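# Lift headset by headband, hold its cable aloft

## Task

Use left_arm to keep the headset (the headset itself, not its cable) motionless, gripped by the headband. Its lowest point must be roughly a hand's length or more above the table top, and no part of it may stick out past the table edge. The headband sits between left_arm's fingers with that gripper commanded fully shut (-1). Those fingers touch nothing except the headband. Nothing touches the headset apart from its cable and the robot's arms, and right_arm is allowed to touch it. right_arm's gripper clamps the cable firmly between its finger pads, not at the fingertips or finger edges, at a point lower than where the cable exits the ear cup. Between the ear cup and that grip the cable stays well off the table and touches only itself, the headset and the arms. If right_arm were removed, the headset must not drop more than a little. The cable's loose end must not be left hanging below the table top. If that end ever drops well below the table top or reaches far past the table edge, held or not, the task fails. Say you are done only when every one of these holds. Apart from the required hold, anything that stays in place only because the robot is holding it does not count as achieved.

## Robot and tools

Robot and frame. Two arms, left_arm and right_arm, share one scene frame. The origin is on the table top midway between the arms, +z is up, +x points out over the table, and left_arm is on the +y side. The names do not mean left or right in an image. Base roots: left_arm at (+0.033, +0.229, 0) m, right_arm at (+0.046, -0.320, 0) m, both nearly unrotated. Each gripper's fingers point along its own +z axis and open and close along its own y axis. The reported end_effector_position is the point between the pads, about 1 cm behind the fingertips.

Results. Each result has a state line, left_arm: … | right_arm: …, giving each gripper's position (m) and quat_wxyz in the scene frame. At long reach this can differ from the true position. It also has Hand target lines (the pose the controller is now driving toward), grip_measured (finger opening on the command scale), Joint positions (the last number is the opening in metres), and images from cam_high, cam_low, cam_left_wrist and cam_right_wrist, each 504x504. A pose unreachable line means the clearance check changed or blocked that arm's command. FAULT or OVER-TEMPERATURE FAULT lines mean that arm was stopped. MOTOR HOT warns at 75 °C. Stops happen at 90 °C, and at 100 °C the arm goes limp and falls, so don't hold heavy loads longer than needed.

execute_actions(actions). actions is a list of up to 15 actions. Each action is a list of up to 15 rows, and each row lasts one control step of 1/30 s. If there are fewer rows, the last row repeats to fill 15 steps. A row is one flat list of 14 numbers, each in [-1, 1], covering both arms even if only one moves. The first seven are left_arm's dx, dy, dz, rx, ry, rz, opening, and the next seven are right_arm's in the same order. dx to rz are an offset, not a pose. They are measured in that gripper's own axes from its measured pose at the start of the action (for a call's first action, from the last reported pose). Every row refers to that same start pose, not to the previous row. Scale: 1.0 = 0.6 m of translation or 180 degrees. rx, ry, rz form one rotation vector. The opening is absolute: +1 is fully open (0.094 m) and -1 is closed. An empty list just returns the state and images.

move(target, speed, blocking). target is one 14-number row laid out as above. Its offsets count from the pose in the latest result that shows one. Each gripper travels a straight line toward its target, both finishing together, over 0.5 to 10 s. Moves longer than that are cut off short. speed is in m/s, from 0.002 to 0.5, default 0.25. Rotation is capped at twice that value in rad/s. The opening is sent at the start. Paths don't avoid obstacles or the other arm. Grippers lag, drift, and can overshoot speed near full extension. The move: line reports the ending (done, off_target, moving, held, fault) and any limits (paced = command was clipped, held = a check blocked steps, after which the arm may jump fast). If only one arm is named, the other finished fine. With blocking=false you get control back after 0.5 s. Then poll with wait(0), or call stop, before sending any new rows or moves.

wait(seconds): 0 to 10 s, both arms keep their last command, and a running move continues. stop(): brakes a running move, needing room to slow down. The fingers keep moving. zoom_image(camera, region): region is [x0, y0, x1, y1] in pixels of that camera's latest image, with the origin at top-left and at most 504x504. read_manual(section): licence texts only. finished_scene(scene): ends the current scene and cannot be undone. Call it only once everything holds and will stay that way.

Controller behaviour. Each step, the commanded pose is clipped to within 70 mm and 16 degrees of the measured pose. Far targets therefore need several actions, and after an action the arm continues only to its last clipped pose. When position and orientation conflict, position wins. Arms tend to settle a centimetre or more low, and repeated zero offsets let them creep down. To hold an arm in place, send the correction back to its wanted pose in the first call of a reply and zeros afterwards, raising the aim if it still sags. Elbows stop just short of straight. Joint ranges (rad): waist -2.618 to 3.054, shoulder 0 to 3.142, elbow 0 to 3.142, wrist pitch -1.571 to 1.571, wrist yaw -1.571 to 1.571, wrist roll -2.094 to 2.094. The simulation keeps running while you compose a reply, with each arm holding its last command.

Gripping. To keep something held, command an opening below grip_measured. About 0.03 below gives a firm hold, and a smaller margin gives a lighter one. Readings may be off by about 1 mm per gripper. Pad force tops out around 50 to 62 N and is weaker on parts under 2 mm thick.

Avoid. Don't let the arms collide or shove each other. Don't knock anything off the table. Avoid drops, slips, slams and hard pushes: faster contact and targets set deeper past the contact press harder. Brief external tugs on held parts or nudges to loose objects can occur, so recheck the grips before finishing. Camera calibration (K, distortion, T_world_to_cam) is provided per camera and may be a few degrees or millimetres off.

Each tool is called after "Request:" by a JSON object that holds its "fn" and its "kwargs".

## Session

Request:
{"fn": "execute_actions", "kwargs": {"actions": []}}

Scene clock: 0.00 s.
left_arm: end_effector_position=(+0.3120, +0.2370, +0.2804) grip_measured=-0.820 end_effector_quat_wxyz=(+0.335, -0.098, +0.937, -0.014) | right_arm: end_effector_position=(+0.3727, -0.3986, +0.4109) grip_measured=+1.000 end_effector_quat_wxyz=(+0.720, +0.180, +0.664, +0.089)
Joint positions: left_arm=[-0.001  1.099  1.352 -1.142 -0.041 -0.196  0.008] | right_arm=[-0.35   0.867  0.941 -0.02  -0.207  0.397  0.094]
Joint velocities: left_arm=[-0.002  0.007 -0.002  0.022 -0.066  0.007 -0.001] | right_arm=[ 0.007  0.022 -0.012 -0.066 -0.037 -0.022  0.   ]
Motor temperatures (°C, as the motors report them): left_arm=[24 24 24 22 23 21] | right_arm=[22 24 23 24 22 22]
Hand target (left_arm): +0.320, +0.235, +0.293; +0.363, -0.100, +0.926, -0.025
Hand target (right_arm): +0.369, -0.397, +0.424; +0.732, +0.173, +0.653, +0.087

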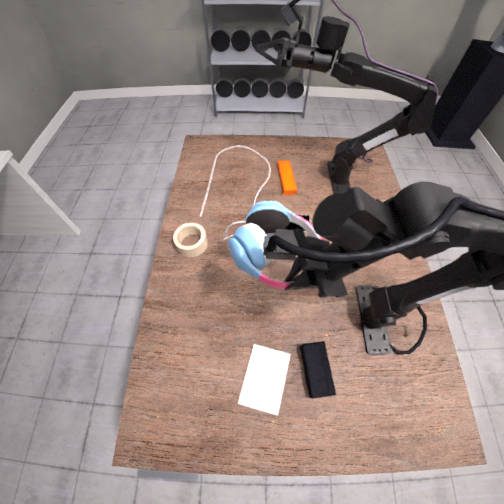

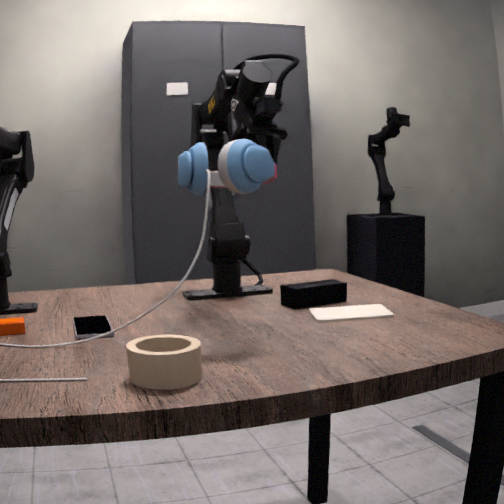

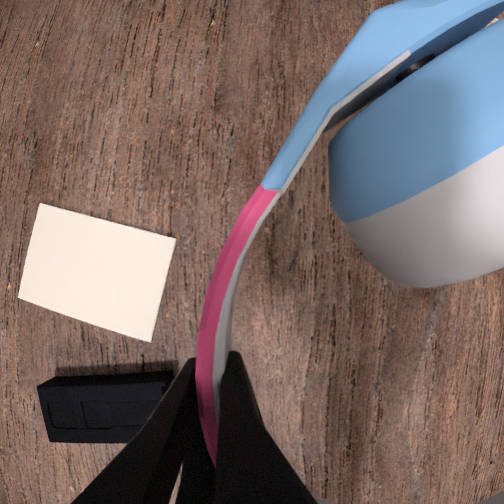

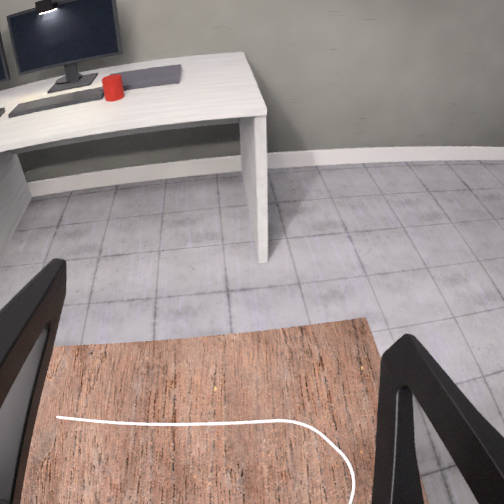

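Request:
{"fn": "zoom_image", "kwargs": {"camera": "cam_high", "region": [150, 120, 350, 320]}}

Region (150, 120, 350, 320) of cam_high's 504x504 image, scaled by 2.520, with more detail than that image has.

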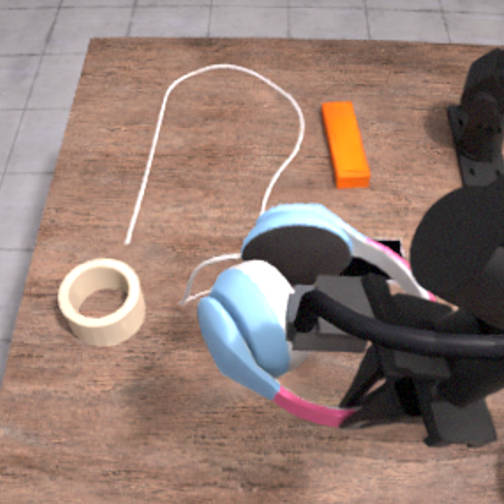

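Request:
{"fn": "move", "kwargs": {"target": [-0.015,0,-0.01,0,0,0,-1, 0.69,0.333,-0.175,0,0,-0.123,1]}}

Scene clock: 32.63 s.
left_arm: end_effector_position=(+0.3021, +0.2391, +0.2696) grip_measured=-0.820 end_effector_quat_wxyz=(+0.296, -0.092, +0.951, -0.002) | right_arm: end_effector_position=(+0.3369, -0.0664, +0.0834) grip_measured=+1.000 end_effector_quat_wxyz=(+0.697, +0.010, +0.712, -0.088)
Joint positions: left_arm=[-0.001  1.123  1.37  -1.217 -0.053 -0.179  0.008] | right_arm=[ 1.177  2.183  0.607  1.525  1.318 -0.061  0.094]
Joint velocities: left_arm=[ 0.002 -0.007 -0.002 -0.007 -0.007  0.022  0.   ] | right_arm=[ 0.002 -0.022 -0.002  0.007  0.051 -0.081  0.   ]
Motor temperatures (°C, as the motors report them): left_arm=[24 24 26 28 23 21] | right_arm=[22 24 25 28 22 22]
Hand target (left_arm): +0.314, +0.239, +0.291; +0.335, -0.098, +0.937, -0.013
Hand target (right_arm): +0.338, -0.059, +0.094; +0.705, +0.032, +0.705, -0.070
Off the commanded pose (left_arm): 0.025 m, 5 deg.
Off the commanded pose (right_arm): 0.023 m, 7 deg.
joint sent to its limit (right arm) — the command would take joint 4 (wrist pitch) past its upper limit, so that joint was sent only as far as its limit.
move: off_target (left_arm, right_arm)
camera_calibration (this result's frames):
cam_left_wrist: T_world_to_cam=[[-0.0189389, -0.99978, -0.00896167, 0.237756], [-0.999802, 0.0189927, -0.00596095, 0.336082], [0.00612985, 0.008847, -0.999942, 0.379333], [0, 0, 0, 1]] pos_world=[0.338193, 0.227964, 0.383445]
cam_right_wrist: T_world_to_cam=[[-0.122335, -0.893666, 0.431736, -0.0569047], [-0.768255, -0.190134, -0.611255, 0.321407], [0.628346, -0.406461, -0.663303, -0.0782397], [0, 0, 0, 1]] pos_world=[0.289123, -0.0215447, 0.169133]

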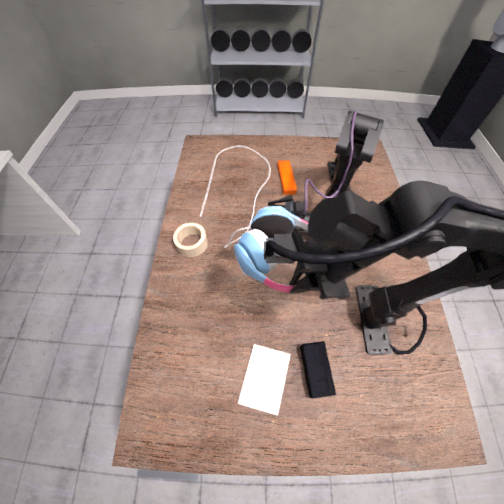

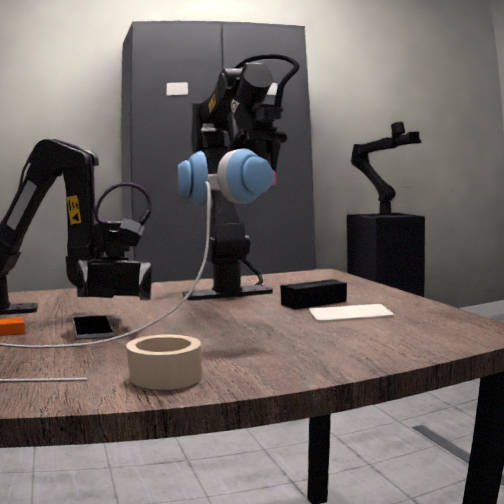

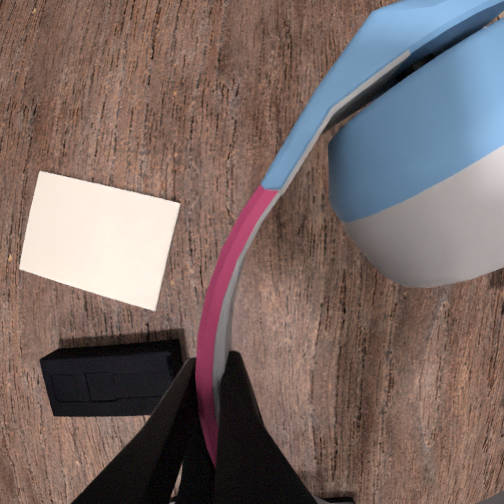

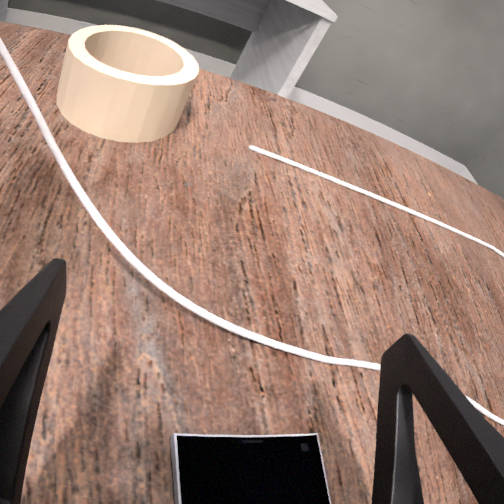

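Request:
{"fn": "move", "kwargs": {"target": [0,0,-0.06,0,0,0,-1, -0.05,-0.03,0.15,-0.36,0,0,1]}}

Scene clock: 43.13 s.
left_arm: end_effector_position=(+0.2716, +0.2426, +0.2795) grip_measured=-0.820 end_effector_quat_wxyz=(+0.256, -0.091, +0.962, +0.012) | right_arm: end_effector_position=(+0.4128, -0.0915, +0.0985) grip_measured=+1.000 end_effector_quat_wxyz=(+0.575, -0.345, +0.667, +0.324)
Joint positions: left_arm=[-0.001  1.123  1.466 -1.399 -0.072 -0.172  0.008] | right_arm=[ 0.285  1.933  0.523  1.242 -0.697 -0.073  0.094]
Joint velocities: left_arm=[ 0.002 -0.002 -0.007 -0.051  0.037 -0.007 -0.001] | right_arm=[ 0.017  0.002  0.007  0.051 -0.051 -0.066  0.   ]
Motor temperatures (°C, as the motors report them): left_arm=[24 24 27 28 23 21] | right_arm=[22 25 24 28 22 22]
Hand target (left_arm): +0.281, +0.237, +0.299; +0.296, -0.092, +0.951, -0.002
Hand target (right_arm): +0.421, -0.091, +0.110; +0.587, -0.351, +0.655, +0.321
Off the commanded pose (left_arm): 0.023 m, 5 deg.
Off the commanded pose (right_arm): 0.019 m, 4 deg.
move: off_target (left_arm, right_arm)
camera_calibration (this result's frames):
cam_left_wrist: T_world_to_cam=[[-0.0162349, -0.999491, -0.0274749, 0.245099], [-0.996688, 0.0139875, 0.0801025, 0.281878], [-0.0796774, 0.0286844, -0.996408, 0.406916], [0, 0, 0, 1]] pos_world=[0.317345, 0.229359, 0.389609]
cam_right_wrist: T_world_to_cam=[[0.818594, -0.493804, 0.293364, -0.414837], [-0.272482, -0.783489, -0.558478, 0.11999], [0.505626, 0.377231, -0.775912, 0.00736895], [0, 0, 0, 1]] pos_world=[0.368552, -0.113617, 0.194428]

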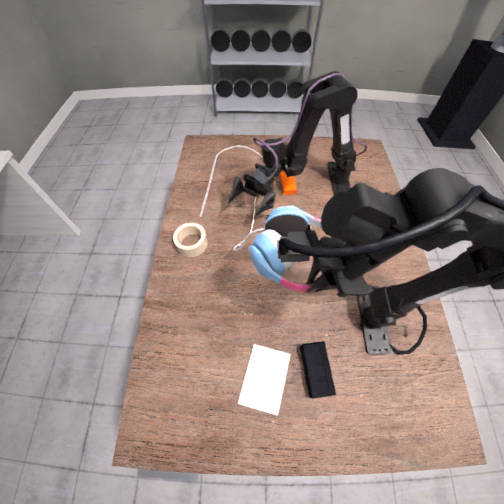

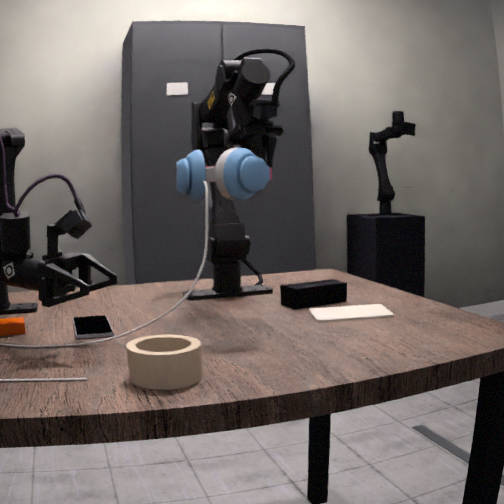

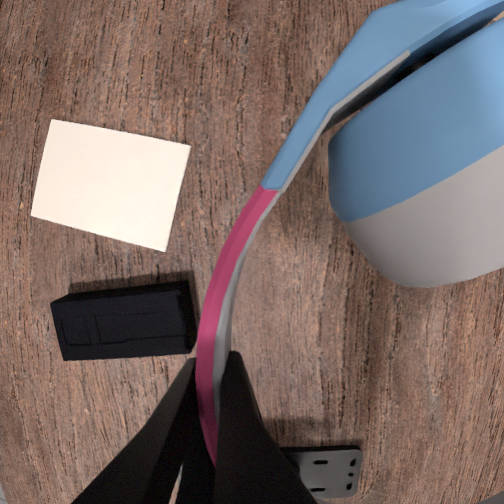

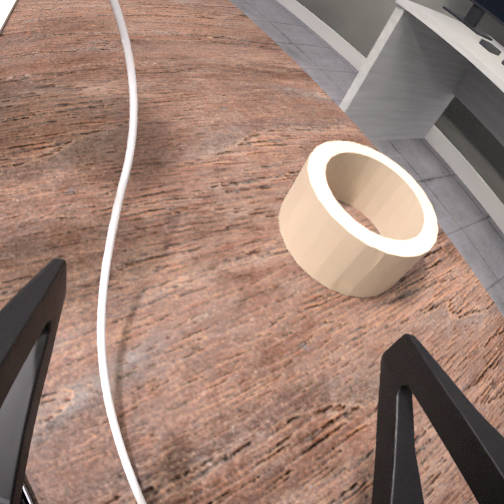

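Request:
{"fn": "move", "kwargs": {"target": [0,0,-0.03,0,0,0,-1, -0.03,0.12,0.12,-0.14,0,0,1]}}

Scene clock: 51.40 s.
left_arm: end_effector_position=(+0.2511, +0.2455, +0.2805) grip_measured=-0.820 end_effector_quat_wxyz=(+0.225, -0.090, +0.970, +0.024) | right_arm: end_effector_position=(+0.3911, +0.0020, +0.1037) grip_measured=+1.000 end_effector_quat_wxyz=(+0.482, -0.456, +0.594, +0.455)
Joint positions: left_arm=[-0.001  1.123  1.507 -1.506 -0.088 -0.168  0.008] | right_arm=[ 0.431  2.057  0.82   1.021 -0.968 -0.076  0.094]
Joint velocities: left_arm=[ 0.002  0.002  0.002 -0.037  0.007 -0.007  0.   ] | right_arm=[ 0.002 -0.002 -0.002 -0.022 -0.022  0.007  0.   ]
Motor temperatures (°C, as the motors report them): left_arm=[24 24 27 28 23 21] | right_arm=[22 25 24 28 22 22]
Hand target (left_arm): +0.262, +0.241, +0.295; +0.256, -0.091, +0.962, +0.012
Hand target (right_arm): +0.393, +0.009, +0.109; +0.484, -0.465, +0.582, +0.458
Off the commanded pose (left_arm): 0.019 m, 4 deg.
Off the commanded pose (right_arm): 0.010 m, 2 deg.
move: off_target (left_arm)
camera_calibration (this result's frames):
cam_left_wrist: T_world_to_cam=[[-0.0147055, -0.998964, -0.043071, 0.251615], [-0.989174, 0.0082443, 0.146514, 0.242232], [-0.146007, 0.0447593, -0.98827, 0.416623], [0, 0, 0, 1]] pos_world=[0.30414, 0.23071, 0.387083]
cam_right_wrist: T_world_to_cam=[[0.96464, -0.129333, 0.229659, -0.403612], [0.0276915, -0.81678, -0.576285, 0.0747419], [0.262114, 0.562267, -0.784317, 0.0828281], [0, 0, 0, 1]] pos_world=[0.36556, -0.0377242, 0.200729]

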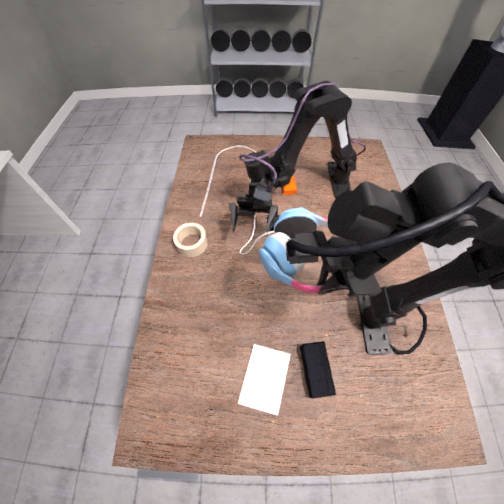

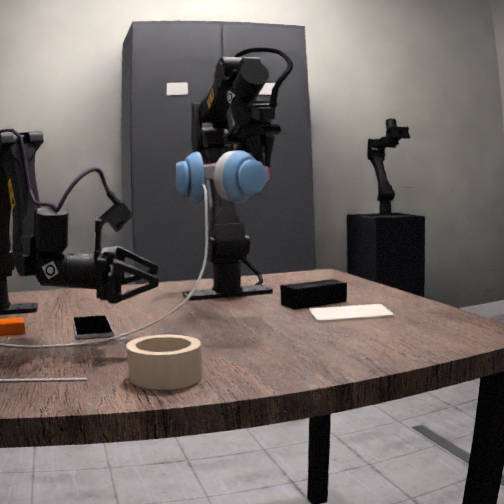

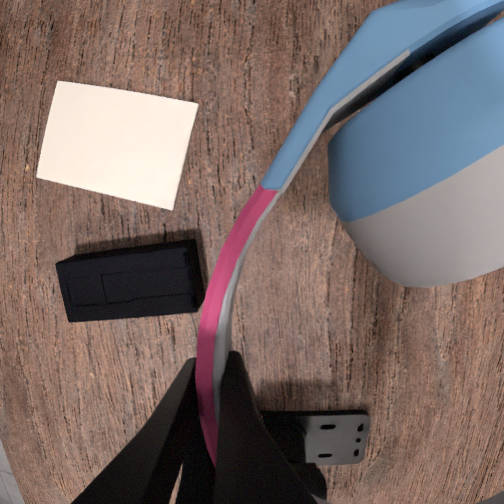

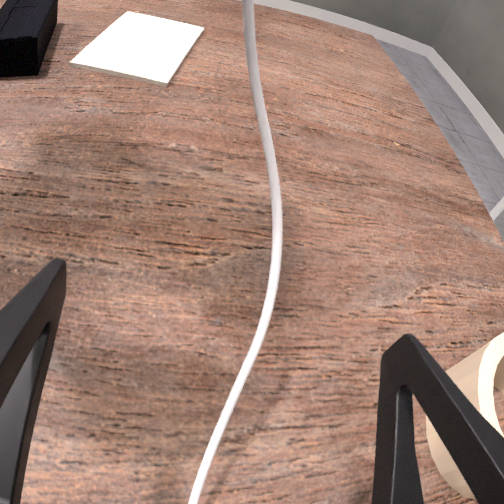

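Request:
{"fn": "move", "kwargs": {"target": [-0.015,0,-0.03,0,0,0,-1, -0.01,0,0.115,0,0,0,1], "speed": 0.1}}

Scene clock: 57.27 s.
left_arm: end_effector_position=(+0.2488, +0.2478, +0.2899) grip_measured=-0.820 end_effector_quat_wxyz=(+0.217, -0.088, +0.972, +0.032) | right_arm: end_effector_position=(+0.3970, +0.0628, +0.0940) grip_measured=+1.000 end_effector_quat_wxyz=(+0.477, -0.460, +0.598, +0.451)
Joint positions: left_arm=[-0.001  1.154  1.575 -1.561 -0.101 -0.161  0.008] | right_arm=[ 0.569  2.164  0.979  0.979 -0.832 -0.051  0.094]
Joint velocities: left_arm=[-0.002 -0.017 -0.027 -0.051  0.007 -0.022  0.001] | right_arm=[ 0.012 -0.012 -0.007  0.007  0.007 -0.095  0.   ]
Motor temperatures (°C, as the motors report them): left_arm=[24 24 28 27 23 21] | right_arm=[22 26 25 28 22 22]
Hand target (left_arm): +0.251, +0.245, +0.300; +0.232, -0.090, +0.968, +0.023
Hand target (right_arm): +0.403, +0.069, +0.101; +0.482, -0.458, +0.594, +0.453
Off the commanded pose (left_arm): 0.011 m, 1 deg.
Off the commanded pose (right_arm): 0.012 m, 1 deg.
joint sent to its limit (left arm) — the command would take joint 4 (wrist pitch) past its lower limit, so that joint was sent only as far as its limit.
move: off_target (left_arm, right_arm)
camera_calibration (this result's frames):
cam_left_wrist: T_world_to_cam=[[-0.0167957, -0.998217, -0.057269, 0.258674], [-0.986334, 0.00715243, 0.164601, 0.232863], [-0.163898, 0.059251, -0.984696, 0.425288], [0, 0, 0, 1]] pos_world=[0.303729, 0.231348, 0.395264]
cam_right_wrist: T_world_to_cam=[[0.965429, -0.123467, 0.229571, -0.399865], [0.0281372, -0.826201, -0.562672, 0.11783], [0.259143, 0.54968, -0.794164, 0.0424181], [0, 0, 0, 1]] pos_world=[0.371733, 0.024665, 0.191784]

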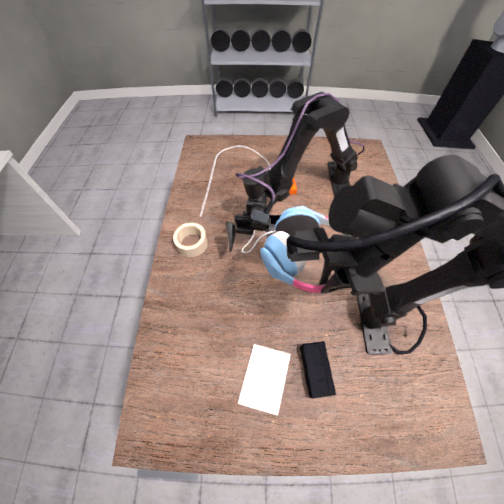

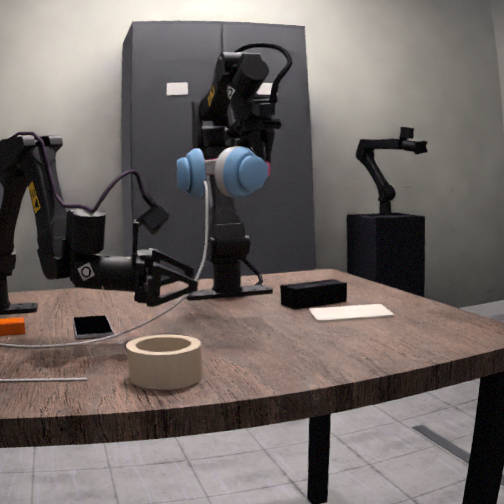

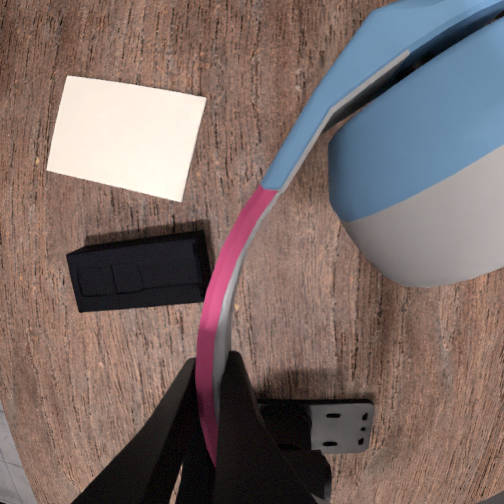

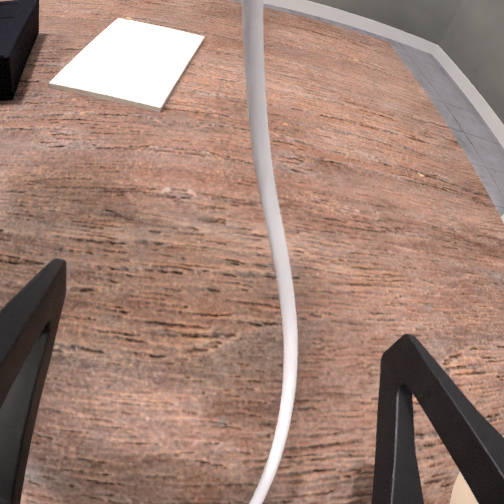

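Tip is just at the cable; advance a bit more and close.

Request:
{"fn": "move", "kwargs": {"target": [-0.008,0,-0.015,0,0,0,-1, -0.015,-0.01,0.05,0,0,0,1], "speed": 0.1}}

Request:
{"fn": "move", "kwargs": {"target": [0,0,0,0,0,0,-1, -0.01,0,0,0,0,0,-1]}}

Scene clock: 62.03 s.
left_arm: end_effector_position=(+0.2487, +0.2495, +0.2901) grip_measured=-0.820 end_effector_quat_wxyz=(+0.217, -0.084, +0.972, +0.038) | right_arm: end_effector_position=(+0.4041, +0.0844, +0.0923) grip_measured=+1.000 end_effector_quat_wxyz=(+0.474, -0.462, +0.601, +0.449)
Joint positions: left_arm=[-0.001  1.154  1.575 -1.561 -0.111 -0.151  0.008] | right_arm=[ 0.605  2.206  1.067  0.927 -0.795 -0.051  0.094]
Joint velocities: left_arm=[-0.007  0.002 -0.007  0.051 -0.007  0.037 -0.   ] | right_arm=[-0.007 -0.012 -0.017 -0.095 -0.022 -0.007  0.   ]
Motor temperatures (°C, as the motors report them): left_arm=[24 24 28 27 23 21] | right_arm=[22 26 25 28 22 22]
Hand target (left_arm): +0.249, +0.248, +0.300; +0.232, -0.086, +0.968, +0.030
Hand target (right_arm): +0.408, +0.092, +0.099; +0.477, -0.460, +0.598, +0.450
Off the commanded pose (left_arm): 0.010 m, 1 deg.
Off the commanded pose (right_arm): 0.011 m, 1 deg.
joint sent to its limit (left arm) — the command would take joint 4 (wrist pitch) past its lower limit, so that joint was sent only as far as its limit.
move: off_target (right_arm)
camera_calibration (this result's frames):
cam_left_wrist: T_world_to_cam=[[-0.022022, -0.997268, -0.0705083, 0.26534], [-0.986115, 0.0100566, 0.165756, 0.231635], [-0.164594, 0.0731796, -0.983643, 0.421731], [0, 0, 0, 1]] pos_world=[0.303677, 0.231424, 0.395146]
cam_right_wrist: T_world_to_cam=[[0.965788, -0.121495, 0.22911, -0.403994], [0.0268298, -0.831915, -0.554255, 0.134775], [0.25794, 0.54144, -0.800194, 0.0290415], [0, 0, 0, 1]] pos_world=[0.379066, 0.0473136, 0.190498]

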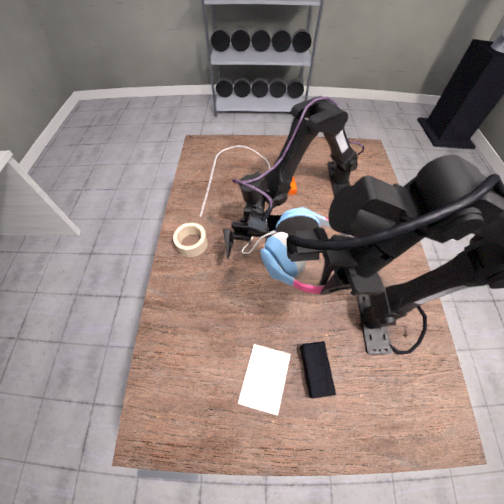

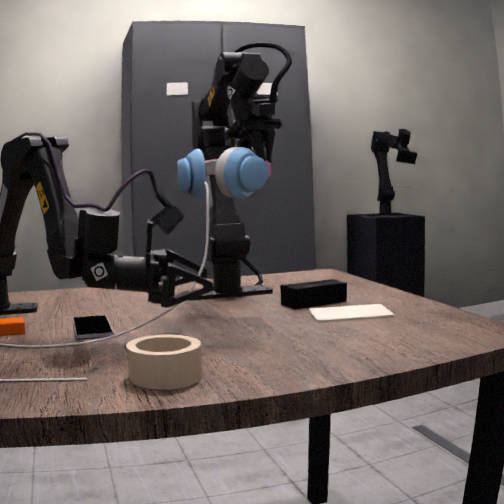

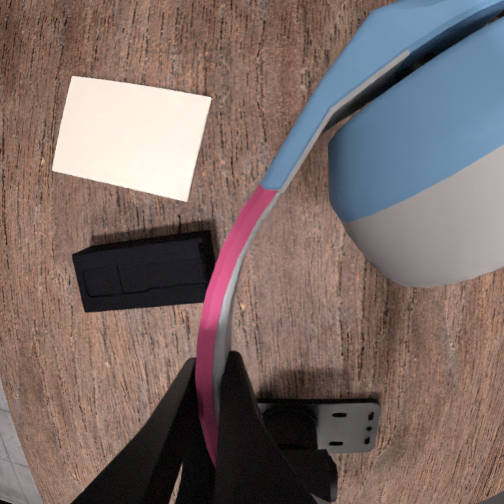

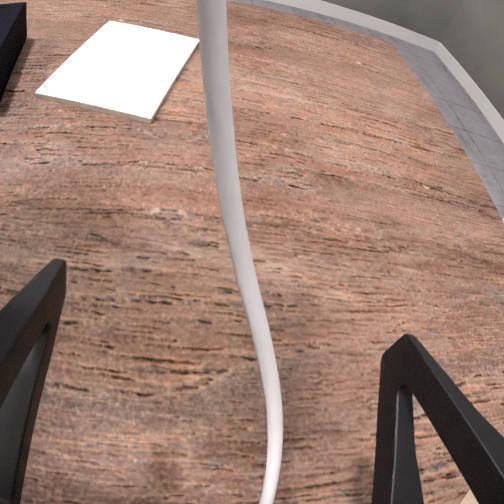

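Scene clock: 62.73 s.
left_arm: end_effector_position=(+0.2486, +0.2517, +0.2903) grip_measured=-0.820 end_effector_quat_wxyz=(+0.217, -0.082, +0.972, +0.044) | right_arm: end_effector_position=(+0.4039, +0.0843, +0.0912) grip_measured=-0.944 end_effector_quat_wxyz=(+0.472, -0.461, +0.602, +0.449)
Joint positions: left_arm=[-0.001  1.154  1.575 -1.561 -0.123 -0.145  0.008] | right_arm=[ 0.605  2.206  1.067  0.921 -0.795 -0.051  0.003]
Joint velocities: left_arm=[-0.002  0.017 -0.002 -0.007 -0.051  0.022 -0.   ] | right_arm=[-0.007  0.002  0.002 -0.022  0.066 -0.037 -0.001]
Motor temperatures (°C, as the motors report them): left_arm=[24 24 27 27 23 21] | right_arm=[22 26 25 28 22 22]
Hand target (left_arm): +0.249, +0.250, +0.290; +0.217, -0.084, +0.972, +0.038
Hand target (right_arm): +0.405, +0.085, +0.098; +0.474, -0.462, +0.600, +0.449
Off the commanded pose (left_arm): 0.002 m, 1 deg.
Off the commanded pose (right_arm): 0.007 m, 0 deg.
move: done
camera_calibration (this result's frames):
cam_left_wrist: T_world_to_cam=[[-0.0221429, -0.996227, -0.0839173, 0.27117], [-0.986009, 0.00789036, 0.166503, 0.231778], [-0.165213, 0.0864301, -0.982463, 0.418259], [0, 0, 0, 1]] pos_world=[0.303641, 0.232168, 0.395088]
cam_right_wrist: T_world_to_cam=[[0.966856, -0.120755, 0.224963, -0.403685], [0.0242302, -0.833718, -0.551658, 0.135027], [0.254171, 0.538825, -0.80316, 0.030307], [0, 0, 0, 1]] pos_world=[0.379331, 0.0474974, 0.189644]

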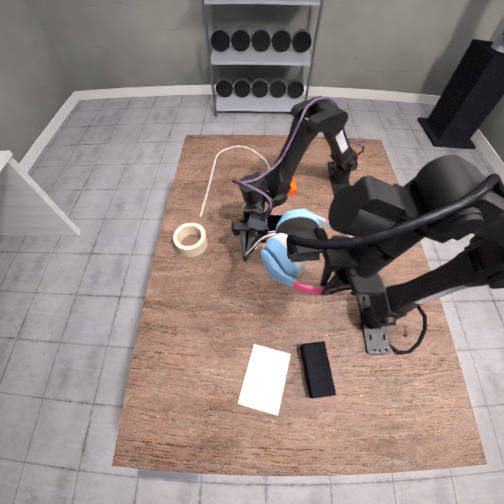

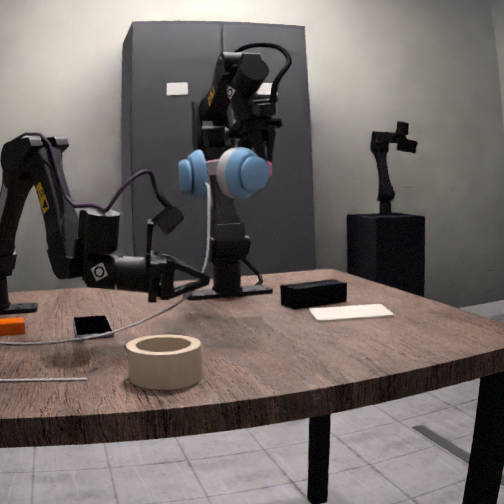

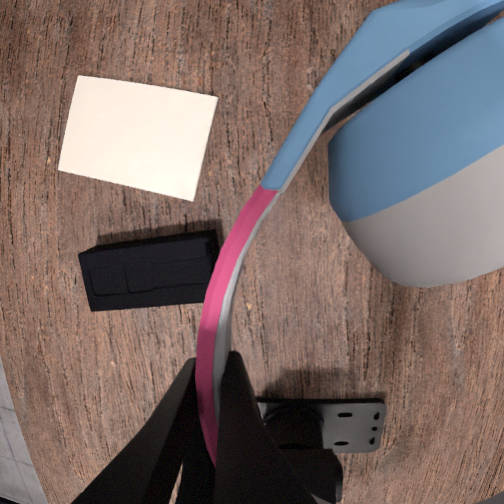

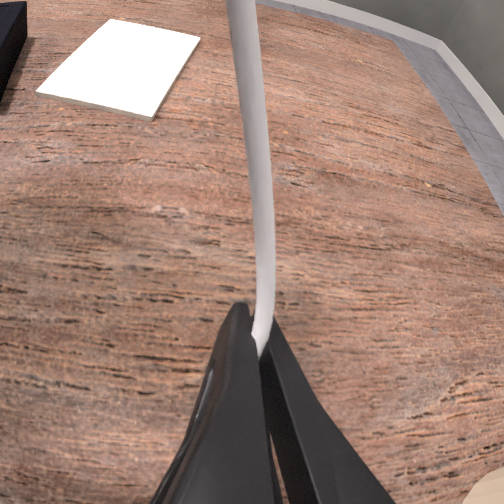

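Request:
{"fn": "move", "kwargs": {"target": [0,0,0,0,0,0,-1, -0.02,0,0.03,0,0,0,0.0], "speed": 0.1}}

Request:
{"fn": "move", "kwargs": {"target": [0,0,0,0,0,0,-1, -0.01,0,0,0,0,0,-1]}}

Scene clock: 69.37 s.
left_arm: end_effector_position=(+0.2485, +0.2535, +0.2905) grip_measured=-0.820 end_effector_quat_wxyz=(+0.217, -0.081, +0.972, +0.050) | right_arm: end_effector_position=(+0.4039, +0.0956, +0.0947) grip_measured=-0.003 end_effector_quat_wxyz=(+0.469, -0.463, +0.605, +0.447)
Joint positions: left_arm=[-0.001  1.154  1.575 -1.561 -0.133 -0.139  0.008] | right_arm=[ 0.629  2.206  1.102  0.878 -0.77  -0.051  0.047]
Joint velocities: left_arm=[ 0.007 -0.002  0.002 -0.037  0.007 -0.037  0.001] | right_arm=[ 0.007 -0.002  0.007  0.037 -0.037 -0.007 -0.001]
Motor temperatures (°C, as the motors report them): left_arm=[24 24 27 26 23 21] | right_arm=[22 27 25 28 22 22]
Hand target (left_arm): +0.249, +0.252, +0.290; +0.217, -0.083, +0.972, +0.044
Hand target (right_arm): +0.408, +0.103, +0.100; +0.472, -0.462, +0.603, +0.448
Off the commanded pose (left_arm): 0.002 m, 1 deg.
Off the commanded pose (right_arm): 0.011 m, 1 deg.
move: off_target (right_arm)
camera_calibration (this result's frames):
cam_left_wrist: T_world_to_cam=[[-0.023063, -0.995154, -0.095581, 0.276346], [-0.985886, 0.00678125, 0.167283, 0.23166], [-0.165824, 0.09809, -0.981265, 0.415143], [0, 0, 0, 1]] pos_world=[0.303604, 0.232714, 0.395026]
cam_right_wrist: T_world_to_cam=[[0.967553, -0.119258, 0.222753, -0.403279], [0.02191, -0.83868, -0.544184, 0.147035], [0.251716, 0.531407, -0.808854, 0.0292063], [0, 0, 0, 1]] pos_world=[0.379621, 0.0597007, 0.193469]

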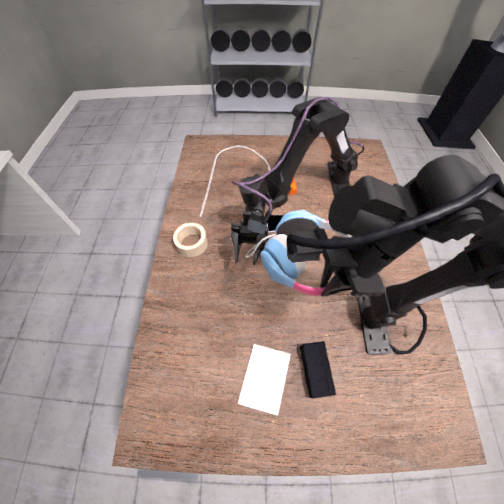

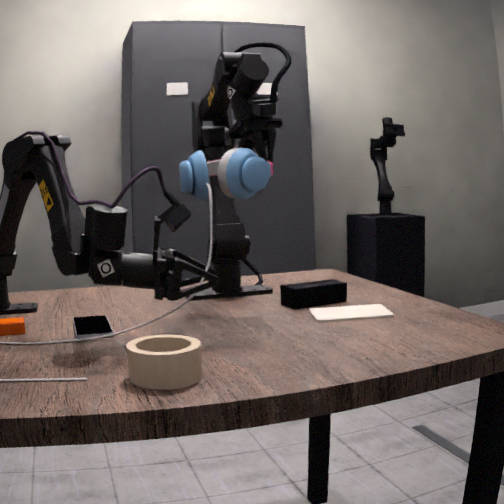

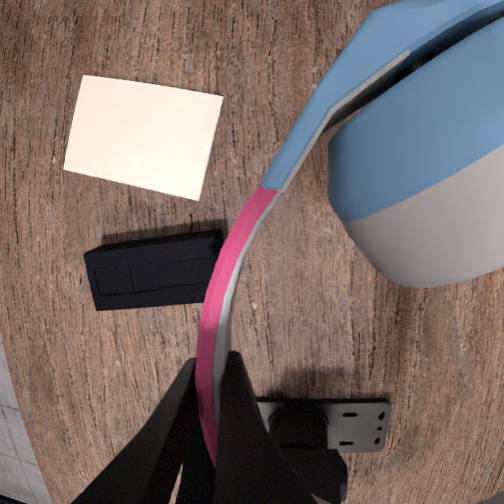

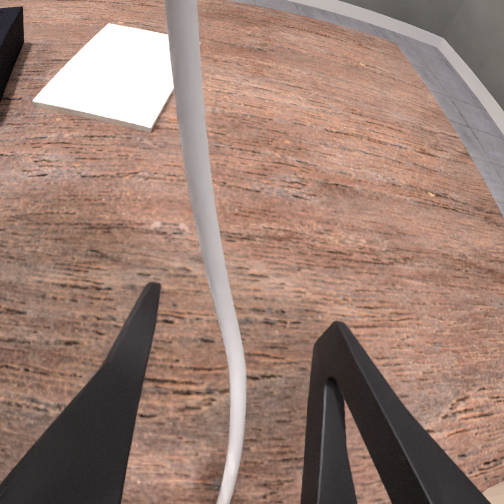

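Scene clock: 70.07 s.
left_arm: end_effector_position=(+0.2484, +0.2554, +0.2908) grip_measured=-0.820 end_effector_quat_wxyz=(+0.217, -0.079, +0.971, +0.056) | right_arm: end_effector_position=(+0.4037, +0.0954, +0.0935) grip_measured=-0.947 end_effector_quat_wxyz=(+0.467, -0.462, +0.607, +0.447)
Joint positions: left_arm=[-0.001  1.154  1.575 -1.561 -0.144 -0.133  0.008] | right_arm=[ 0.629  2.206  1.102  0.872 -0.77  -0.051  0.002]
Joint velocities: left_arm=[ 0.017 -0.007  0.007  0.022  0.037 -0.037  0.001] | right_arm=[ 0.002  0.002  0.032 -0.022 -0.051  0.007  0.001]
Motor temperatures (°C, as the motors report them): left_arm=[24 24 27 26 23 21] | right_arm=[22 27 25 28 22 22]
Hand target (left_arm): +0.249, +0.254, +0.291; +0.217, -0.081, +0.972, +0.050
Hand target (right_arm): +0.404, +0.096, +0.100; +0.469, -0.463, +0.605, +0.447
Off the commanded pose (left_arm): 0.002 m, 1 deg.
Off the commanded pose (right_arm): 0.007 m, 0 deg.
move: done
camera_calibration (this result's frames):
cam_left_wrist: T_world_to_cam=[[-0.0240194, -0.993853, -0.108071, 0.281847], [-0.985744, 0.00553751, 0.168163, 0.231524], [-0.166531, 0.110569, -0.979817, 0.411743], [0, 0, 0, 1]] pos_world=[0.303561, 0.233306, 0.394959]
cam_right_wrist: T_world_to_cam=[[0.968641, -0.118465, 0.218405, -0.402929], [0.0192331, -0.840631, -0.541266, 0.147256], [0.247719, 0.528493, -0.811991, 0.030581], [0, 0, 0, 1]] pos_world=[0.379886, 0.0598935, 0.192538]

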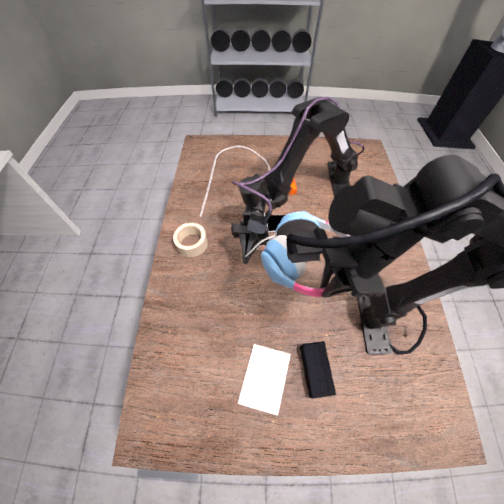

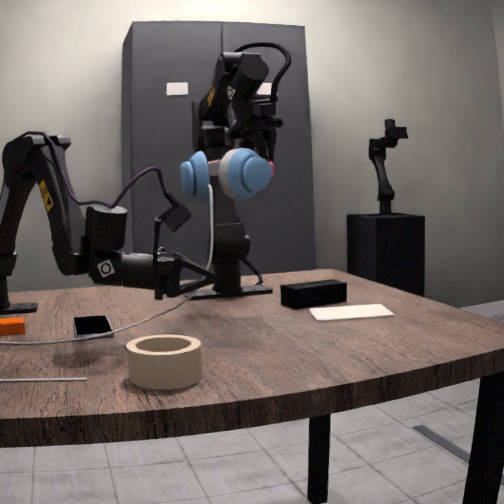

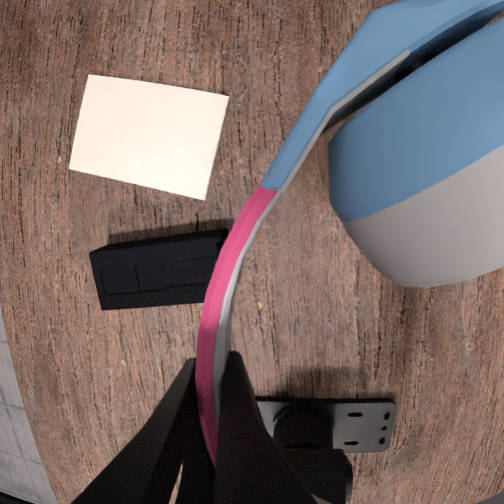

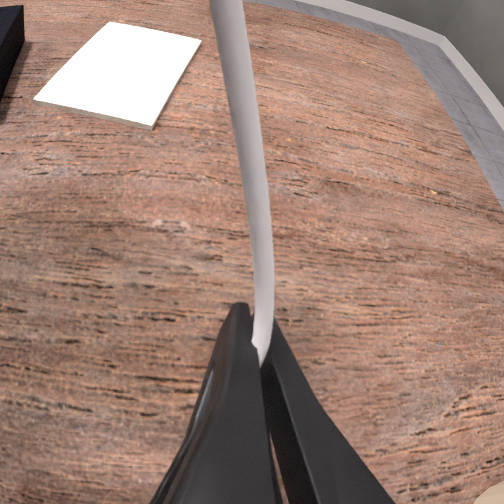

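Request:
{"fn": "finished_scene", "kwargs": {"scene": 1}}

The scene is finished: the task was done.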